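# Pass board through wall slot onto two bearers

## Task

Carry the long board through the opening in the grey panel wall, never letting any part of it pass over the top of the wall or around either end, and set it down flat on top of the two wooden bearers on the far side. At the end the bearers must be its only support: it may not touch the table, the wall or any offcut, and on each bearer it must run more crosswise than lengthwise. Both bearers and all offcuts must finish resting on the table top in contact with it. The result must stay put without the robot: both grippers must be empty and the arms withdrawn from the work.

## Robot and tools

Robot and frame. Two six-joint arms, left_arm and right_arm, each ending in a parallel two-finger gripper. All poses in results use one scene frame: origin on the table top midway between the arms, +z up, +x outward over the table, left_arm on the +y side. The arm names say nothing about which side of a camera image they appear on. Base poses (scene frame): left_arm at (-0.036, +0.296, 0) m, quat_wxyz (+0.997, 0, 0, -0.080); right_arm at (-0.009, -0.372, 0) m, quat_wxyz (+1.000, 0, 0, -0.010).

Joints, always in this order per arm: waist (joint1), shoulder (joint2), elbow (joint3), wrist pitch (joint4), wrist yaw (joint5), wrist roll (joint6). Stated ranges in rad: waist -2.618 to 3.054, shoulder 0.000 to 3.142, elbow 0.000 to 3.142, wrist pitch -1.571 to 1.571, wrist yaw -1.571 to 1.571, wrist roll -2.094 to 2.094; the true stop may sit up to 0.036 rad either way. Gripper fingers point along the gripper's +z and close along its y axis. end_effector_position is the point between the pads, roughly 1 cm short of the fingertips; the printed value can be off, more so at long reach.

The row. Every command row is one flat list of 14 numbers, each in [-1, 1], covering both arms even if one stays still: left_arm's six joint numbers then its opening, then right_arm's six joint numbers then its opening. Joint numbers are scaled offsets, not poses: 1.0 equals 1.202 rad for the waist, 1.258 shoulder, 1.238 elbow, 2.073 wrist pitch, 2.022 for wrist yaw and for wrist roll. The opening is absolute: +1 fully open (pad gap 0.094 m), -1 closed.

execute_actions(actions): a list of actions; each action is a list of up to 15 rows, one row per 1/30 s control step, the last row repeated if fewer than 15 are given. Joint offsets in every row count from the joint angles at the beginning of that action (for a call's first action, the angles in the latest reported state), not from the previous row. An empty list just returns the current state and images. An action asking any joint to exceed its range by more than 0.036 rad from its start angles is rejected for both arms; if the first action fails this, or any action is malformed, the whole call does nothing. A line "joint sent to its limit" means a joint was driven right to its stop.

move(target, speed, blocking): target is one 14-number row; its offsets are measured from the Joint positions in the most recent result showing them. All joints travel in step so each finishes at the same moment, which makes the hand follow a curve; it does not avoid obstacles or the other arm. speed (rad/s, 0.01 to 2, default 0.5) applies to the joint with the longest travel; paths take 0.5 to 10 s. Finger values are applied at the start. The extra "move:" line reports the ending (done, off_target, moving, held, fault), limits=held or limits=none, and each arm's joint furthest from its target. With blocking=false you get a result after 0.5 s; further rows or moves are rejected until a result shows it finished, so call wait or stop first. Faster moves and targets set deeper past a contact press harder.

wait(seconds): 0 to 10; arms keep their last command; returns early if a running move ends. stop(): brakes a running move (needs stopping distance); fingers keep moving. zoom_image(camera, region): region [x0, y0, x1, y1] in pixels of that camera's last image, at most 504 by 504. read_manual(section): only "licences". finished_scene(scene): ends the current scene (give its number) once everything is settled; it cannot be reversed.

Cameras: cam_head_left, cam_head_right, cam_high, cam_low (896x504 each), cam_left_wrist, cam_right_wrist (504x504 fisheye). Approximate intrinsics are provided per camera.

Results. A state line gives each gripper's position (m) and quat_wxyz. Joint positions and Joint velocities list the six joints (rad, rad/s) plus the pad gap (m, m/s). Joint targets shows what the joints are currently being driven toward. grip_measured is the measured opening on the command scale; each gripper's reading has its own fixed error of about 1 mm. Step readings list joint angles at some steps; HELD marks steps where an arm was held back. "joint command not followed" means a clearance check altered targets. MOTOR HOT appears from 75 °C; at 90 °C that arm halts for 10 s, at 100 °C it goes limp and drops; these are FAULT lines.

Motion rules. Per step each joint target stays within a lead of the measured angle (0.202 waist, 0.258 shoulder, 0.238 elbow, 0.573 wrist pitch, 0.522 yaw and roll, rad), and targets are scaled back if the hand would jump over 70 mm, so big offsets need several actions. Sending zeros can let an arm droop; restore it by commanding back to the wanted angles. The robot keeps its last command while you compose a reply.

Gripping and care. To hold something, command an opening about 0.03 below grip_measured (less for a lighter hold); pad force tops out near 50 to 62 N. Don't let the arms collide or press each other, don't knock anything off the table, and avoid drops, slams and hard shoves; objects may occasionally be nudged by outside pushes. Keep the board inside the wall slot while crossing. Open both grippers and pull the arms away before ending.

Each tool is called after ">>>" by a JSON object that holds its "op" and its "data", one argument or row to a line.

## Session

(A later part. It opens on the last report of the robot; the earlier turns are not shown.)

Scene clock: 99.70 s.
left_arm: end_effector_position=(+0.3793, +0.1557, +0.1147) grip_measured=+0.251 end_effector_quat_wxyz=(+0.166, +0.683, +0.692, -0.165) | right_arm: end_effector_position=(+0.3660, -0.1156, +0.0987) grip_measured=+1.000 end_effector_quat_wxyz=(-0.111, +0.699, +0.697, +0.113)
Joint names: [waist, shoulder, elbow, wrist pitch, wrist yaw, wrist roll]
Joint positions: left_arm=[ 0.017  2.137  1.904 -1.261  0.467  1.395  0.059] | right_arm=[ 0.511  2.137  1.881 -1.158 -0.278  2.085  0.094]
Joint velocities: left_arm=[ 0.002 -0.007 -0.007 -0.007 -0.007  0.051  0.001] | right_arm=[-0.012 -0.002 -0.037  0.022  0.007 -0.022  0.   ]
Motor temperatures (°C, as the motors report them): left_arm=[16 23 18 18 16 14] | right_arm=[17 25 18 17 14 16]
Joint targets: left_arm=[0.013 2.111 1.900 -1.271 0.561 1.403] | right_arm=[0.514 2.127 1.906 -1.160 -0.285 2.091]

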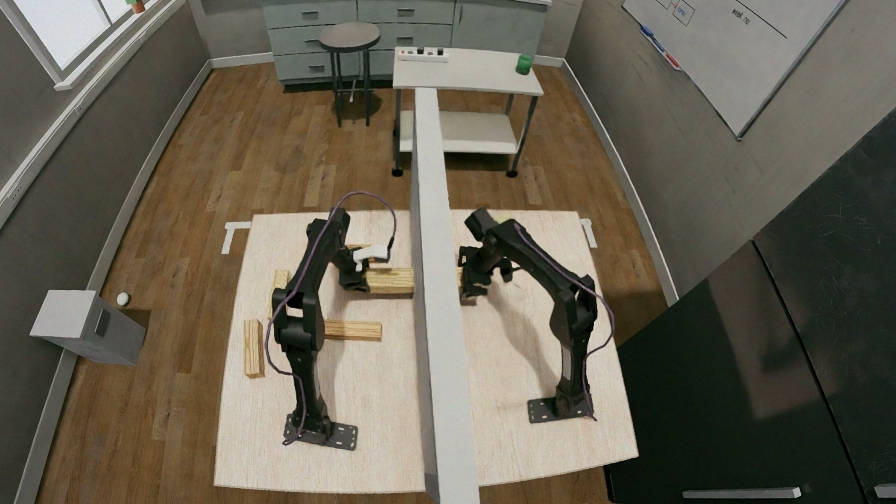

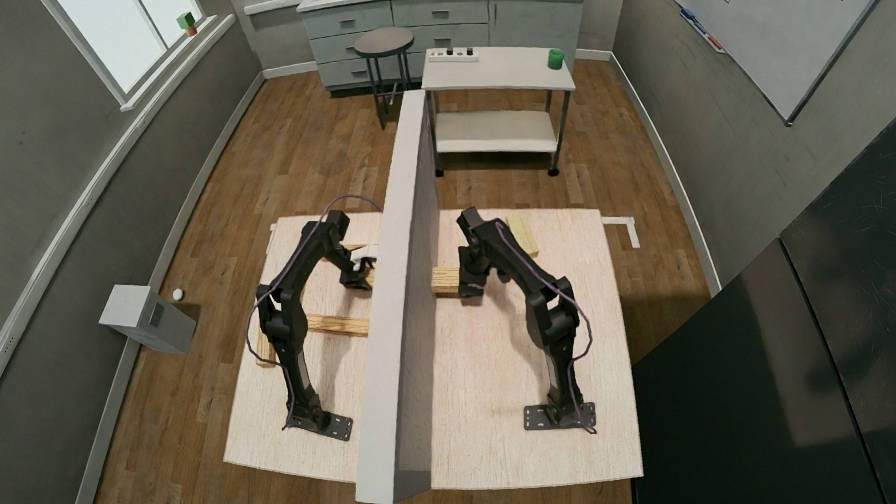

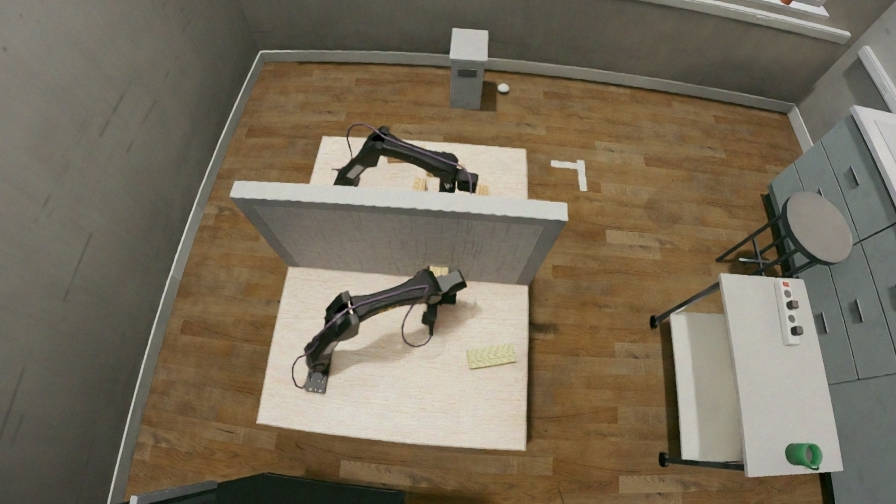

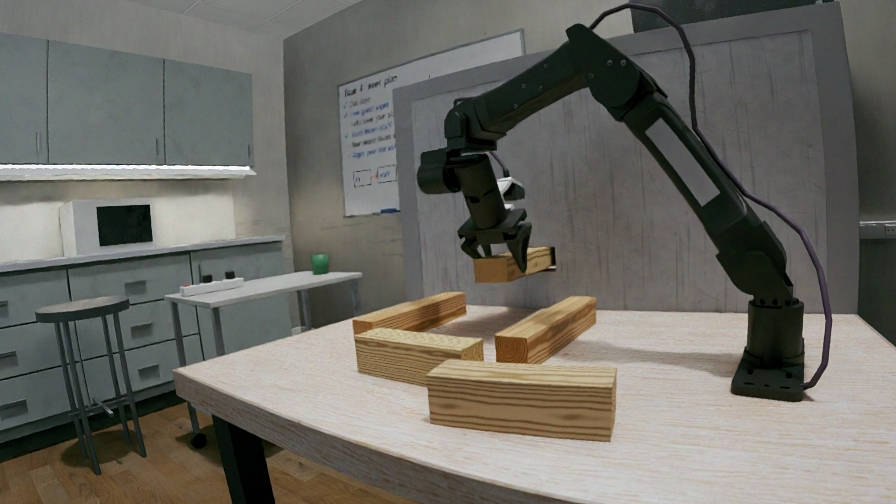

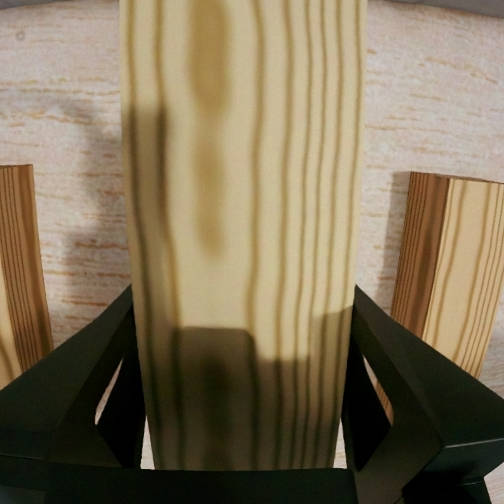

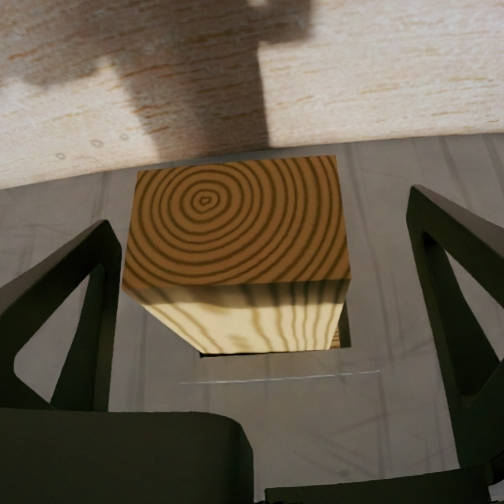

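>>> {"op": "execute_actions", "data": {
  "actions": [
    [[-0.0033,-0.0207,-0.0194,-0.0048,0.0465,0.0060,0.21,0.0025,-0.0079,0.0202,-0.0010,-0.0035,0.0030,1],[-0.0033,-0.0207,-0.0194,-0.0048,0.0465,0.0080,0.21,0.0025,-0.0079,0.0202,-0.0010,-0.0035,0.0030,1],[-0.0033,-0.0207,-0.0194,-0.0048,0.0465,0.0100,0.21,0.0025,-0.0079,0.0202,-0.0010,-0.0035,0.0030,1],[-0.0033,-0.0207,-0.0089,-0.0048,0.0465,0.0121,0.21,0.0025,-0.0079,0.0202,-0.0010,-0.0035,0.0030,1]]
  ]
}}

>>> {"op": "zoom_image", "data": {
  "camera": "cam_right_wrist",
  "region": [140, 200, 420, 420]
}}

>>> {"op": "zoom_image", "data": {
  "camera": "cam_low",
  "region": [440, 190, 620, 310]
}}

Scene clock: 101.33 s.
left_arm: end_effector_position=(+0.3750, +0.1552, +0.1117) grip_measured=+0.251 end_effector_quat_wxyz=(+0.162, +0.687, +0.688, -0.172) | right_arm: end_effector_position=(+0.3660, -0.1156, +0.0987) grip_measured=+1.000 end_effector_quat_wxyz=(-0.111, +0.699, +0.697, +0.113)
Joint names: [waist, shoulder, elbow, wrist pitch, wrist yaw, wrist roll]
Joint positions: left_arm=[ 0.017  2.137  1.891 -1.266  0.474  1.411  0.059] | right_arm=[ 0.511  2.137  1.881 -1.158 -0.278  2.085  0.094]
Joint velocities: left_arm=[ 0.007  0.007 -0.017 -0.066 -0.007  0.007  0.   ] | right_arm=[ 0.002 -0.002 -0.007 -0.037 -0.066  0.007  0.   ]
Motor temperatures (°C, as the motors report them): left_arm=[16 23 18 18 16 14] | right_arm=[17 25 18 17 14 16]
Joint targets: left_arm=[0.013 2.110 1.893 -1.271 0.561 1.419] | right_arm=[0.514 2.127 1.906 -1.160 -0.285 2.091]
Step readings (joint positions):
0: left_arm=[0.017 2.137 1.904 -1.261 0.467 1.395] | right_arm=[0.511 2.137 1.881 -1.158 -0.278 2.085]
1: left_arm=[0.017 2.137 1.902 -1.261 0.467 1.395] | right_arm=[0.511 2.137 1.881 -1.158 -0.278 2.085]
2: left_arm=[0.017 2.137 1.898 -1.261 0.469 1.396] | right_arm=[0.511 2.137 1.881 -1.158 -0.278 2.085]
4: left_arm=[0.017 2.137 1.892 -1.263 0.470 1.401] | right_arm=[0.511 2.137 1.881 -1.158 -0.278 2.085]
8: left_arm=[0.017 2.137 1.891 -1.266 0.473 1.408] | right_arm=[0.511 2.137 1.881 -1.158 -0.278 2.085]
15: Joint positions above

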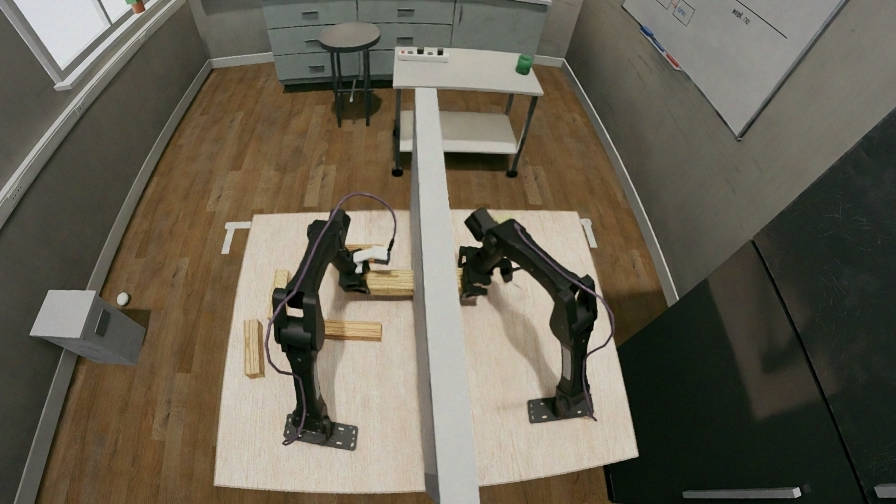

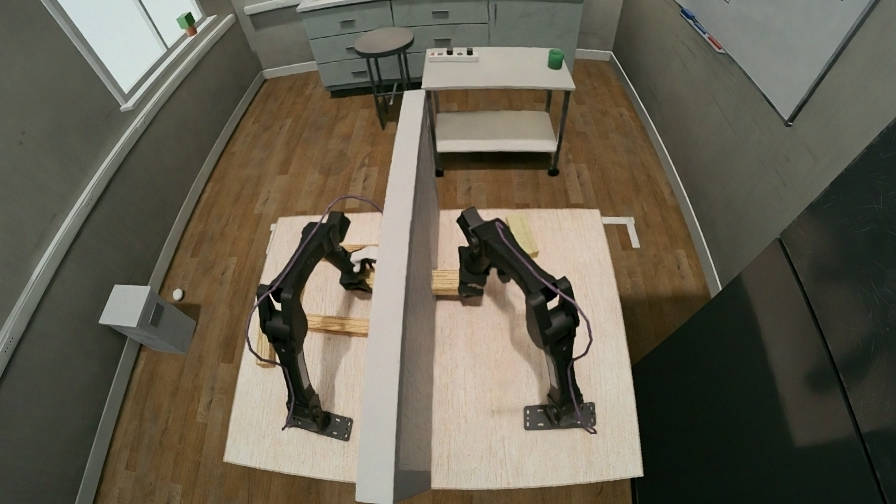

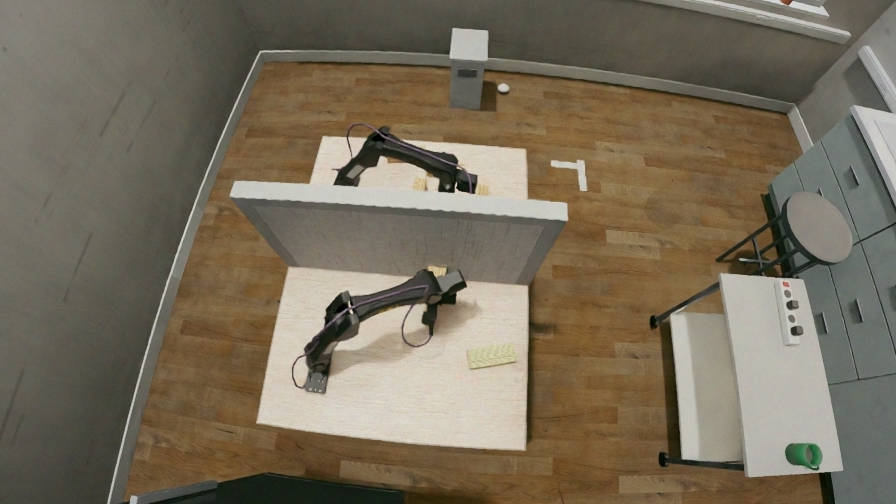

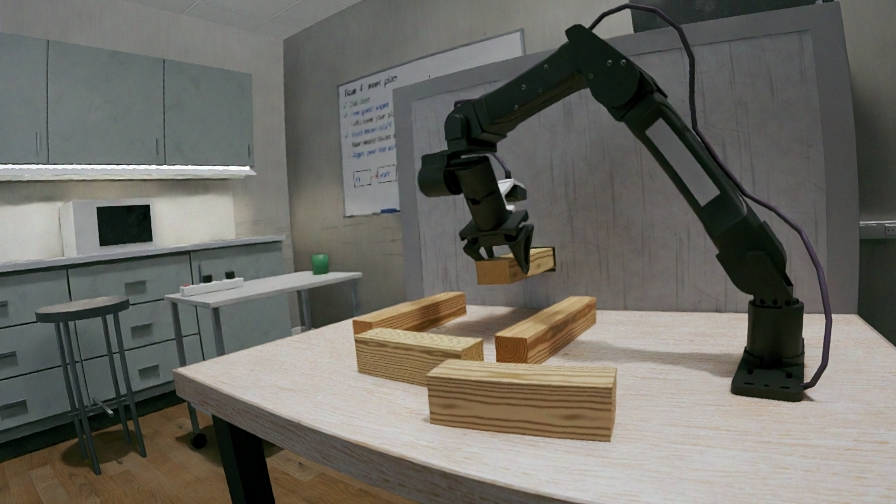

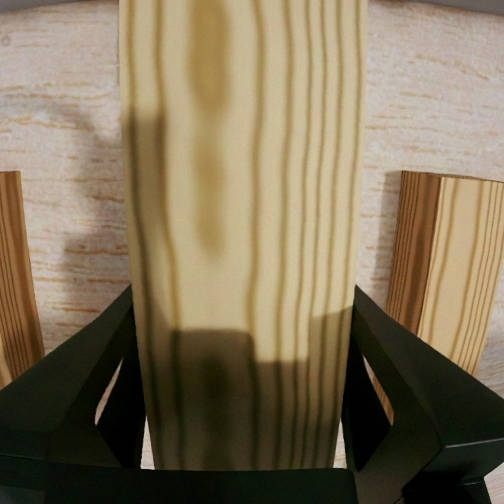

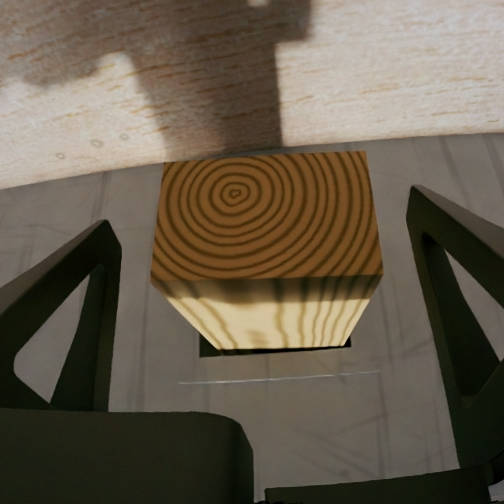

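Region (140, 200, 420, 420) of cam_right_wrist's 504x504 image, scaled by 1.800, with more detail than that image has; it fills the top 396 rows of this view, and the rest is white.

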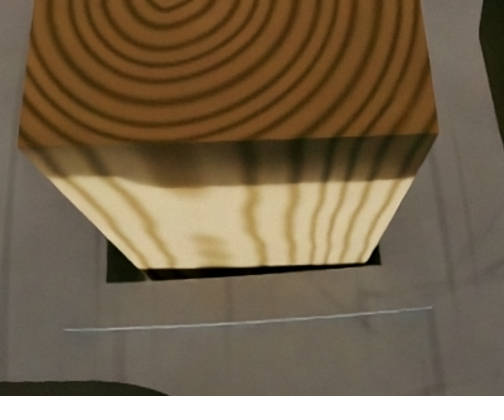

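Region (440, 190, 620, 310) of cam_low's 896x504 image, scaled by 2.800, with more detail than that image has.

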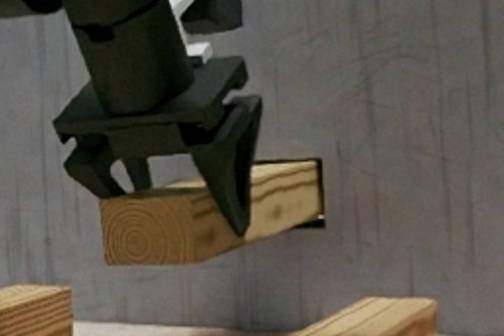

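>>> {"op": "execute_actions", "data": {
  "actions": [
    [[0.0025,-0.0207,0.0178,-0.0024,0.0262,0.0047,0.21,0.0025,-0.0079,0.0202,-0.0010,-0.0035,0.0030,1],[0.0025,-0.0207,0.0178,-0.0027,0.0262,0.0070,0.21,0.0025,-0.0079,0.0202,-0.0010,-0.0035,0.0030,1],[0.0061,-0.0207,0.0178,-0.0037,0.0312,0.0105,0.21,0.0025,-0.0079,0.0202,-0.0010,-0.0035,0.0030,1],[0.0093,-0.0207,0.0178,-0.0052,0.0312,0.0151,0.21,0.0025,-0.0079,0.0202,-0.0010,-0.0035,0.0030,1],[0.0143,-0.0207,0.0178,-0.0071,0.0312,0.0203,0.21,0.0025,-0.0079,0.0202,-0.0010,-0.0035,0.0030,1],[0.0208,-0.0207,0.0178,-0.0093,0.0312,0.0257,0.21,0.0025,-0.0079,0.0202,-0.0010,-0.0035,0.0030,1],[0.0282,-0.0207,0.0178,-0.0116,0.0312,0.0309,0.21,0.0025,-0.0079,0.0202,-0.0010,-0.0035,0.0030,1],[0.0359,-0.0207,0.0178,-0.0138,0.0312,0.0355,0.21,0.0025,-0.0079,0.0202,-0.0010,-0.0035,0.0030,1],[0.0433,-0.0207,0.0178,-0.0157,0.0312,0.0391,0.21,0.0025,-0.0079,0.0202,-0.0010,-0.0035,0.0030,1],[0.0497,-0.0207,0.0178,-0.0172,0.0312,0.0413,0.21,0.0025,-0.0079,0.0202,-0.0010,-0.0035,0.0030,1],[0.0548,-0.0207,0.0178,-0.0181,0.0312,0.0421,0.21,0.0025,-0.0079,0.0202,-0.0010,-0.0035,0.0030,1],[0.0580,-0.0207,0.0178,-0.0185,0.0312,0.0421,0.21,0.0025,-0.0079,0.0202,-0.0010,-0.0035,0.0030,1],[0.0591,-0.0207,0.0178,-0.0185,0.0312,0.0421,0.21,0.0025,-0.0079,0.0202,-0.0010,-0.0035,0.0030,1]]
  ]
}}

>>> {"op": "wait", "data": {
  "seconds": 0.3
}}

>>> {"op": "zoom_image", "data": {
  "camera": "cam_right_wrist",
  "region": [140, 200, 420, 420]
}}

>>> {"op": "zoom_image", "data": {
  "camera": "cam_low",
  "region": [440, 190, 620, 310]
}}

Scene clock: 103.97 s.
left_arm: end_effector_position=(+0.3795, +0.1862, +0.1107) grip_measured=+0.251 end_effector_quat_wxyz=(+0.163, +0.685, +0.691, -0.163) | right_arm: end_effector_position=(+0.3659, -0.1155, +0.0987) grip_measured=+1.000 end_effector_quat_wxyz=(-0.111, +0.699, +0.697, +0.113)
Joint names: [waist, shoulder, elbow, wrist pitch, wrist yaw, wrist roll]
Joint positions: left_arm=[ 0.087  2.137  1.891 -1.286  0.464  1.479  0.059] | right_arm=[ 0.511  2.137  1.881 -1.158 -0.279  2.085  0.094]
Joint velocities: left_arm=[ 0.154  0.017  0.002 -0.007 -0.066  0.022 -0.   ] | right_arm=[ 0.012  0.002 -0.007  0.022 -0.051  0.037  0.   ]
Motor temperatures (°C, as the motors report them): left_arm=[16 23 18 18 16 14] | right_arm=[17 25 18 17 14 16]
Joint targets: left_arm=[0.088 2.110 1.913 -1.305 0.537 1.496] | right_arm=[0.514 2.127 1.906 -1.160 -0.285 2.091]
Step readings (joint positions):
0: left_arm=[0.017 2.137 1.891 -1.266 0.474 1.412] | right_arm=[0.511 2.137 1.881 -1.158 -0.278 2.085]
1: left_arm=[0.017 2.137 1.891 -1.266 0.473 1.412] | right_arm=[0.511 2.137 1.881 -1.158 -0.279 2.085]
2: left_arm=[0.017 2.137 1.891 -1.266 0.470 1.413] | right_arm=[0.511 2.137 1.881 -1.158 -0.279 2.085]
4: left_arm=[0.017 2.137 1.891 -1.266 0.468 1.419] | right_arm=[0.511 2.137 1.881 -1.158 -0.279 2.085]
8: left_arm=[0.028 2.137 1.891 -1.269 0.468 1.443] | right_arm=[0.511 2.137 1.881 -1.158 -0.279 2.085]
15: Joint positions above

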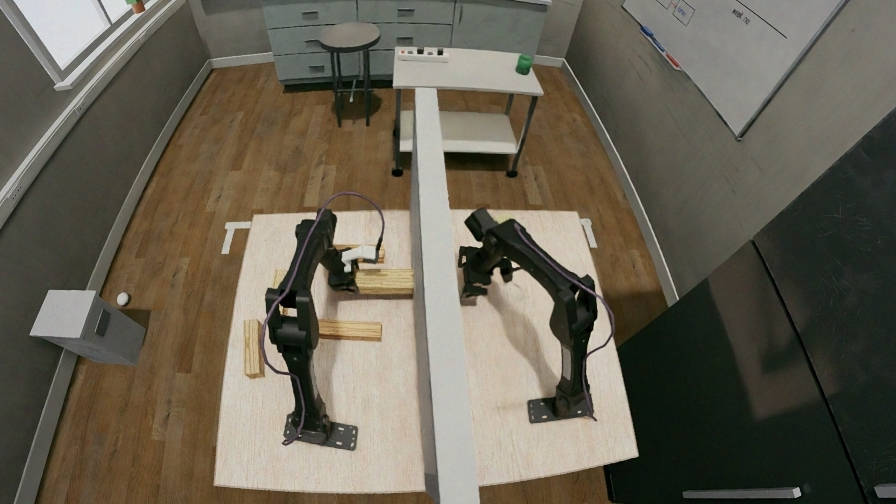

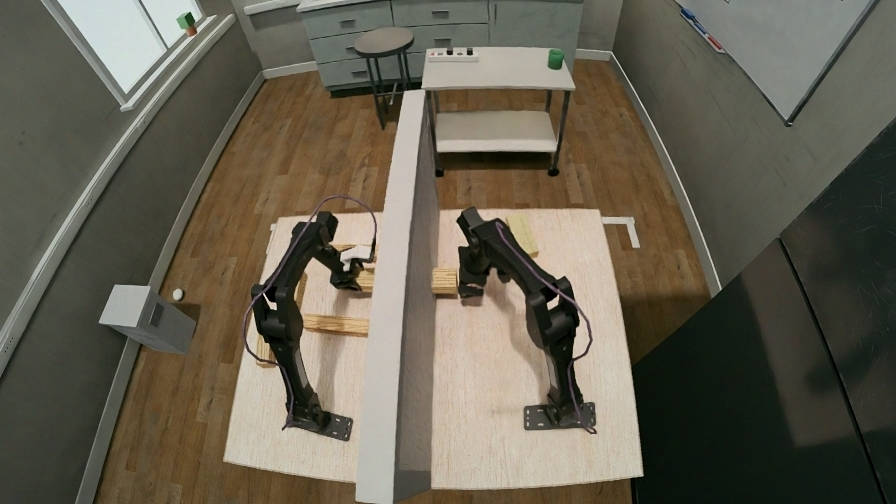

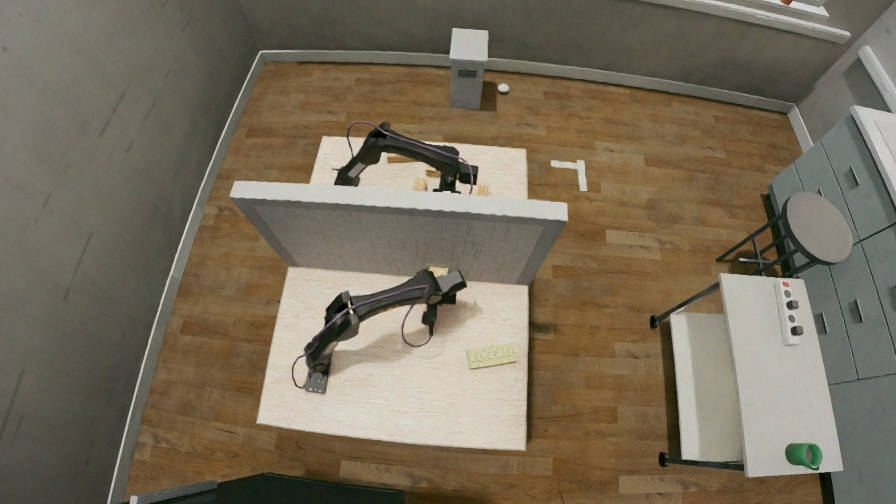

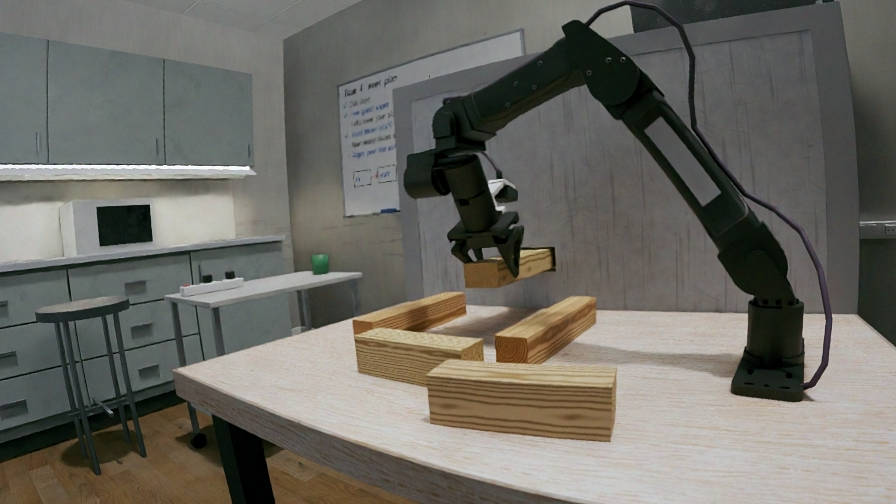

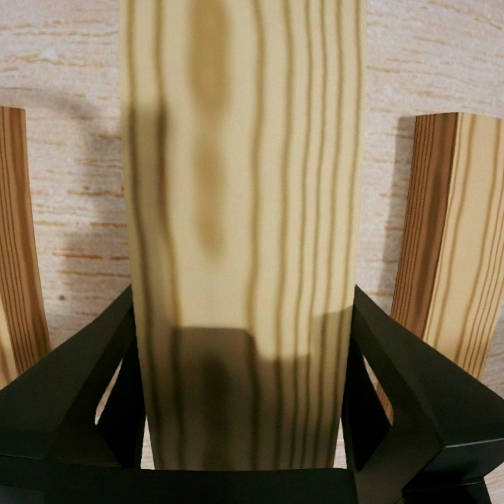

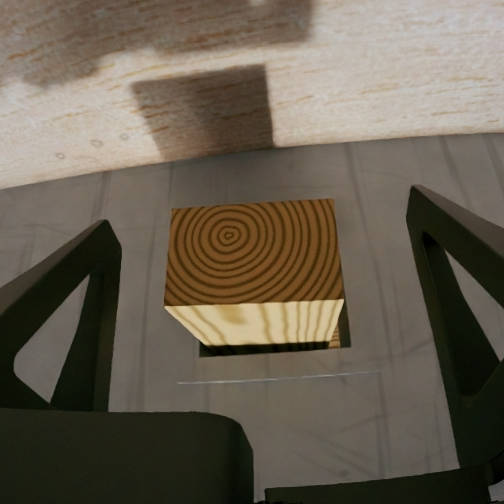

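Scene clock: 104.27 s.
left_arm: end_effector_position=(+0.3795, +0.1891, +0.1104) grip_measured=+0.251 end_effector_quat_wxyz=(+0.162, +0.687, +0.690, -0.162) | right_arm: end_effector_position=(+0.3659, -0.1155, +0.0987) grip_measured=+1.000 end_effector_quat_wxyz=(-0.111, +0.699, +0.697, +0.113)
Joint names: [waist, shoulder, elbow, wrist pitch, wrist yaw, wrist roll]
Joint positions: left_arm=[ 0.092  2.137  1.891 -1.289  0.461  1.489  0.059] | right_arm=[ 0.511  2.137  1.881 -1.158 -0.279  2.085  0.094]
Joint velocities: left_arm=[-0.002 -0.012  0.002 -0.066 -0.007  0.095 -0.001] | right_arm=[ 0.012  0.027 -0.007 -0.066  0.081  0.022  0.   ]
Motor temperatures (°C, as the motors report them): left_arm=[16 23 18 18 16 14] | right_arm=[17 25 18 17 14 16]
Joint targets: left_arm=[0.088 2.110 1.913 -1.305 0.537 1.496] | right_arm=[0.514 2.127 1.906 -1.160 -0.285 2.091]
wait: 0.30 s; no rest

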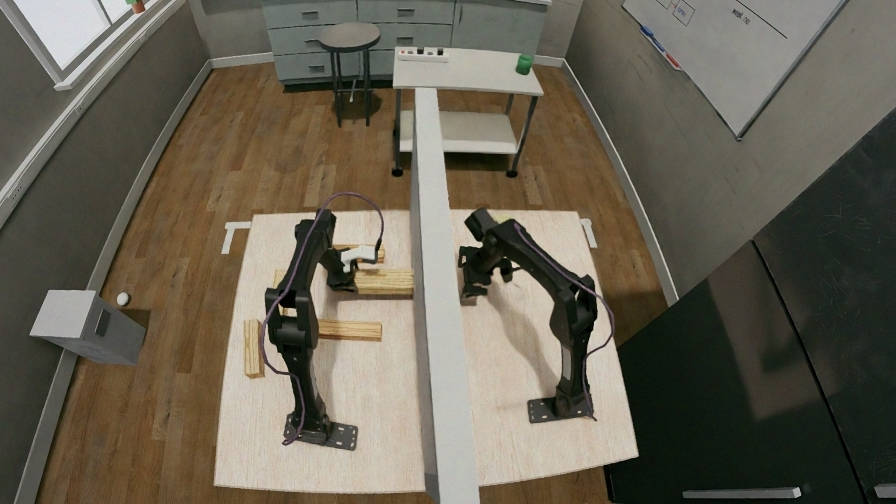

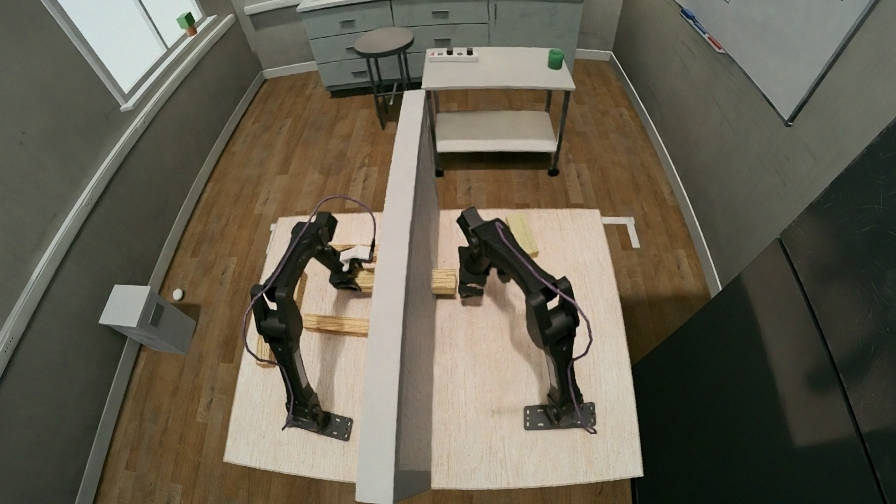

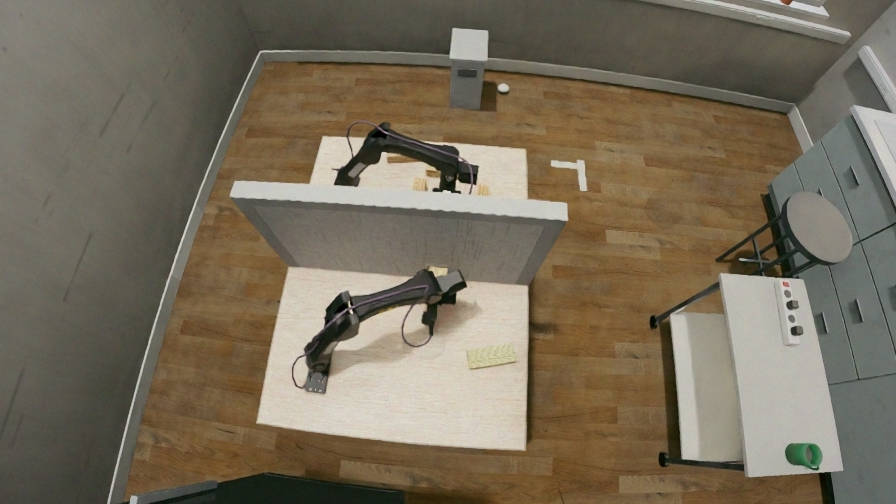

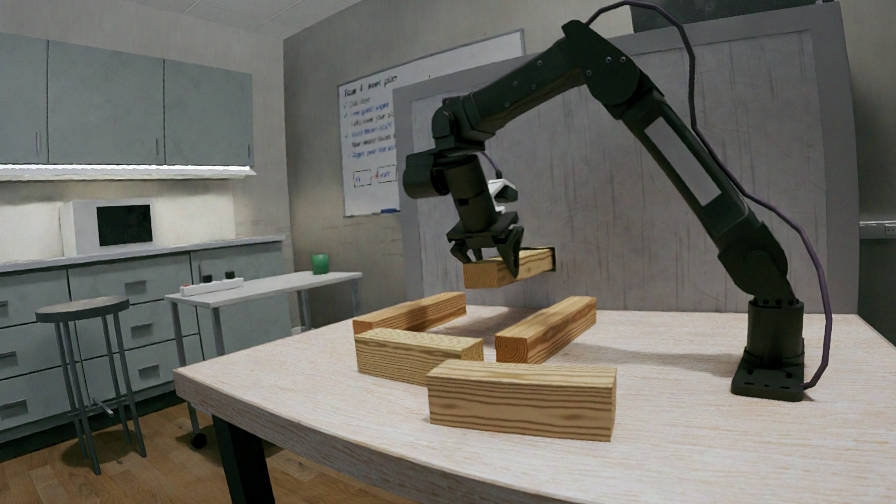

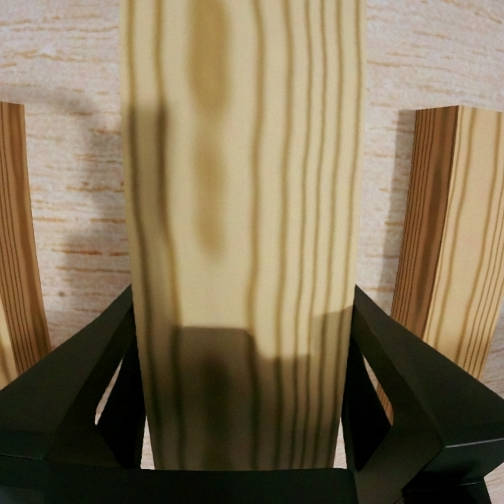

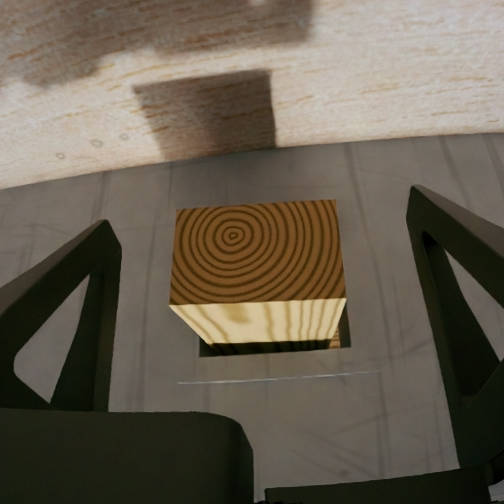

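Region (140, 200, 420, 420) of cam_right_wrist's 504x504 image, scaled by 1.800, with more detail than that image has; it fills the top 396 rows of this view, and the rest is white.

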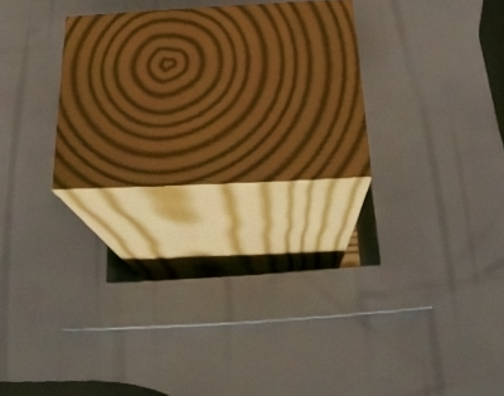

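Region (440, 190, 620, 310) of cam_low's 896x504 image, scaled by 2.800, with more detail than that image has.

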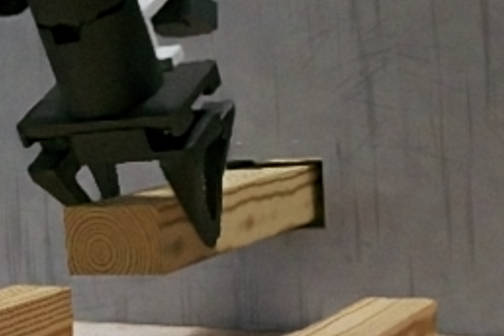

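>>> {"op": "execute_actions", "data": {
  "actions": [
    [[0.0245,-0.0207,0.0178,-0.0114,0.0376,0.0101,0.21,0.0025,-0.0079,0.0202,-0.0010,-0.0030,0.0030,1],[0.0310,-0.0207,0.0178,-0.0146,0.0367,0.0175,0.21,0.0025,-0.0079,0.0202,-0.0010,-0.0030,0.0030,1],[0.0383,-0.0207,0.0178,-0.0182,0.0372,0.0256,0.21,0.0025,-0.0079,0.0202,-0.0010,-0.0030,0.0030,1],[0.0457,-0.0207,0.0178,-0.0219,0.0378,0.0339,0.21,0.0025,-0.0079,0.0202,-0.0010,-0.0030,0.0030,1],[0.0529,-0.0207,0.0178,-0.0254,0.0385,0.0418,0.21,0.0025,-0.0079,0.0202,-0.0010,-0.0030,0.0030,1],[0.0593,-0.0207,0.0178,-0.0286,0.0393,0.0487,0.21,0.0025,-0.0079,0.0202,-0.0010,-0.0030,0.0030,1],[0.0644,-0.0207,0.0178,-0.0311,0.0401,0.0542,0.21,0.0025,-0.0079,0.0202,-0.0010,-0.0030,0.0030,1],[0.0681,-0.0207,0.0178,-0.0328,0.0408,0.0579,0.21,0.0025,-0.0079,0.0202,-0.0010,-0.0030,0.0030,1],[0.0699,-0.0207,0.0178,-0.0336,0.0414,0.0596,0.21,0.0025,-0.0079,0.0202,-0.0010,-0.0030,0.0030,1],[0.0697,-0.0207,0.0178,-0.0335,0.0419,0.0591,0.21,0.0025,-0.0079,0.0202,-0.0010,-0.0030,0.0030,1],[0.0677,-0.0207,0.0178,-0.0324,0.0422,0.0565,0.21,0.0025,-0.0079,0.0202,-0.0010,-0.0030,0.0030,1],[0.0638,-0.0207,0.0178,-0.0304,0.0423,0.0519,0.21,0.0025,-0.0079,0.0202,-0.0010,-0.0030,0.0030,1],[0.0680,-0.0207,0.0178,-0.0304,0.0415,0.0519,0.21,0.0025,-0.0079,0.0202,-0.0010,-0.0030,0.0030,1],[0.0680,-0.0207,0.0178,-0.0304,0.0401,0.0519,0.21,0.0025,-0.0079,0.0202,-0.0010,-0.0030,0.0030,1]]
  ]
}}

>>> {"op": "zoom_image", "data": {
  "camera": "cam_right_wrist",
  "region": [140, 200, 420, 420]
}}

>>> {"op": "zoom_image", "data": {
  "camera": "cam_low",
  "region": [440, 190, 620, 310]
}}

Scene clock: 106.67 s.
left_arm: end_effector_position=(+0.3782, +0.2258, +0.1103) grip_measured=+0.251 end_effector_quat_wxyz=(+0.163, +0.685, +0.691, -0.160) | right_arm: end_effector_position=(+0.3659, -0.1155, +0.0987) grip_measured=+1.000 end_effector_quat_wxyz=(-0.111, +0.699, +0.697, +0.113)
Joint names: [waist, shoulder, elbow, wrist pitch, wrist yaw, wrist roll]
Joint positions: left_arm=[ 0.18   2.137  1.891 -1.329  0.461  1.583  0.059] | right_arm=[ 0.511  2.137  1.881 -1.158 -0.279  2.085  0.094]
Joint velocities: left_arm=[-0.017 -0.017  0.002 -0.051 -0.051  0.037  0.001] | right_arm=[-0.002 -0.002  0.007 -0.066 -0.037 -0.037  0.   ]
Motor temperatures (°C, as the motors report them): left_arm=[16 23 18 18 16 14] | right_arm=[17 25 18 17 14 16]
Joint targets: left_arm=[0.174 2.110 1.913 -1.352 0.542 1.593] | right_arm=[0.514 2.127 1.906 -1.160 -0.285 2.091]
Step readings (joint positions):
0: left_arm=[0.092 2.137 1.891 -1.290 0.461 1.490] | right_arm=[0.511 2.137 1.881 -1.158 -0.279 2.085]
1: left_arm=[0.094 2.137 1.891 -1.290 0.461 1.492] | right_arm=[0.511 2.137 1.881 -1.158 -0.279 2.085]
2: left_arm=[0.097 2.137 1.891 -1.292 0.461 1.497] | right_arm=[0.511 2.137 1.881 -1.158 -0.279 2.085]
4: left_arm=[0.110 2.137 1.891 -1.299 0.461 1.512] | right_arm=[0.511 2.137 1.881 -1.158 -0.279 2.085]
8: left_arm=[0.154 2.137 1.891 -1.318 0.461 1.556] | right_arm=[0.511 2.137 1.881 -1.158 -0.279 2.085]
15: Joint positions above

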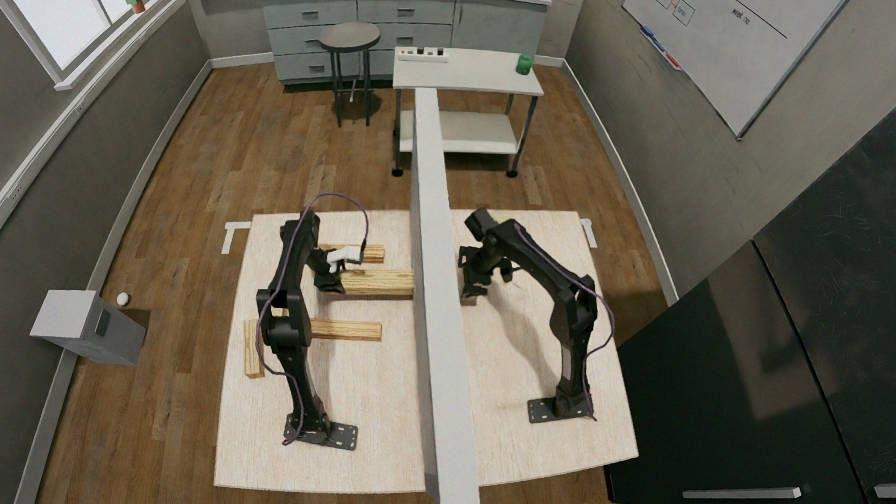

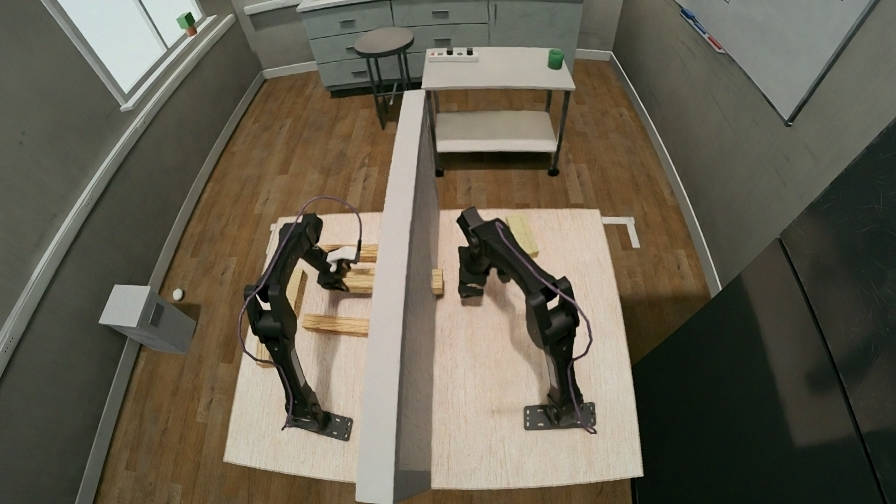

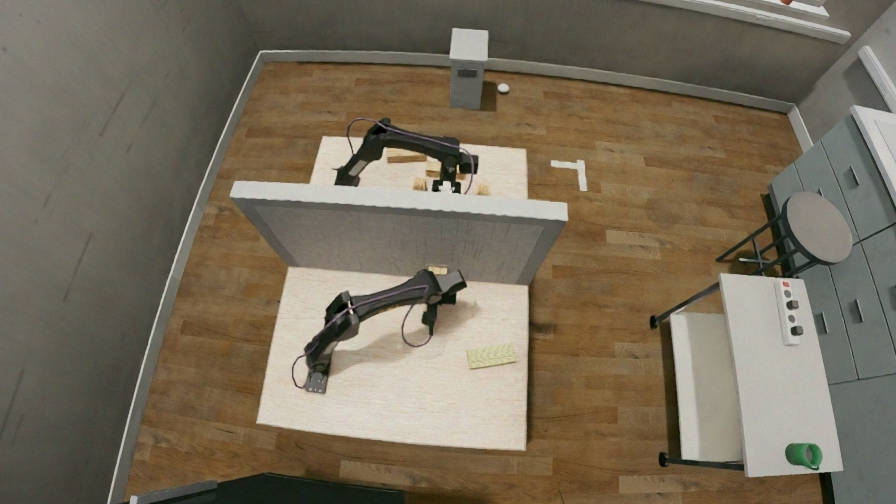

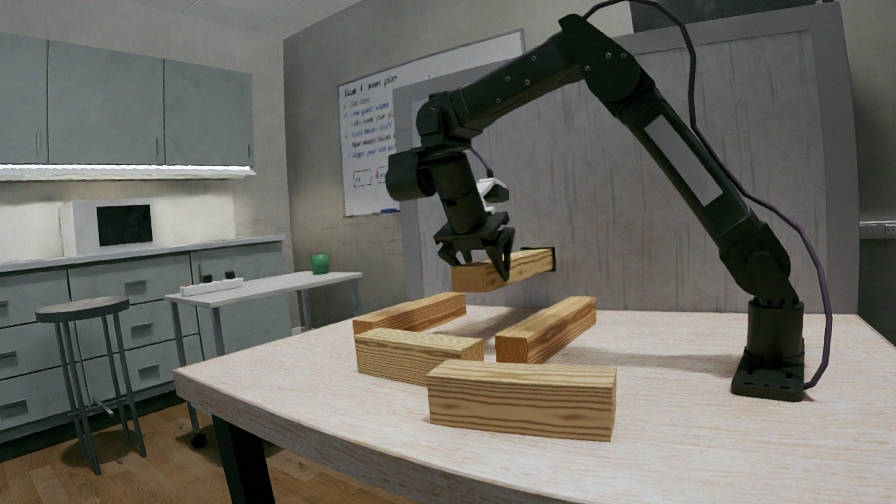

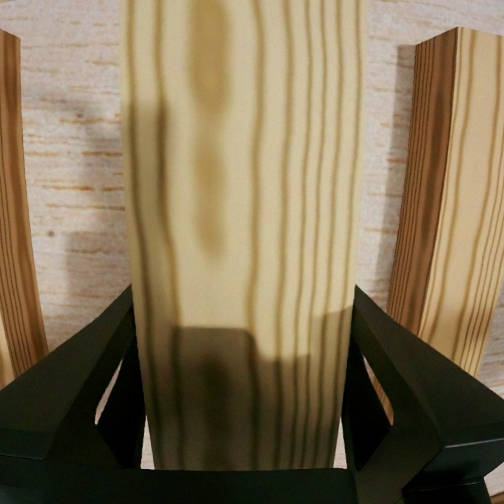

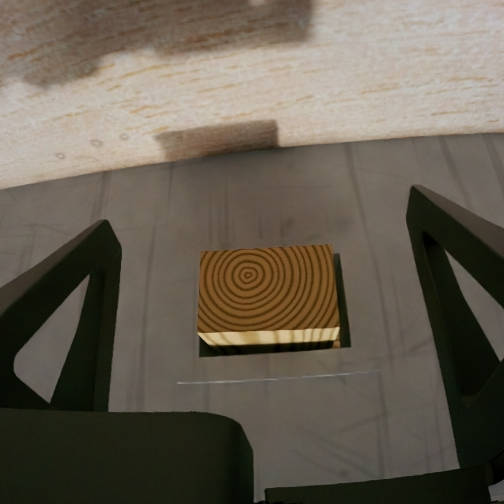

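Region (140, 200, 420, 420) of cam_right_wrist's 504x504 image, scaled by 1.800, with more detail than that image has; it fills the top 396 rows of this view, and the rest is white.

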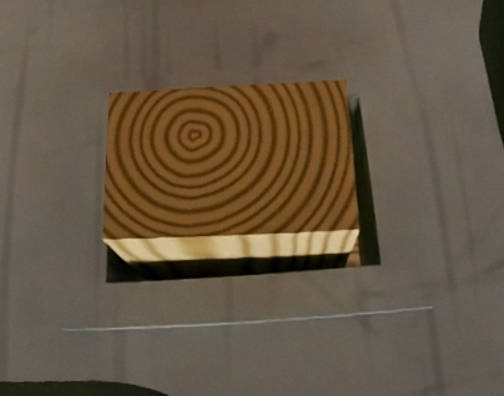

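Region (440, 190, 620, 310) of cam_low's 896x504 image, scaled by 2.800, with more detail than that image has.

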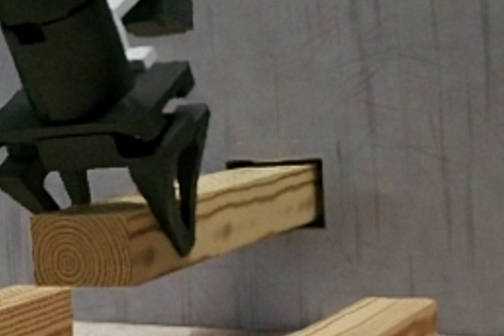

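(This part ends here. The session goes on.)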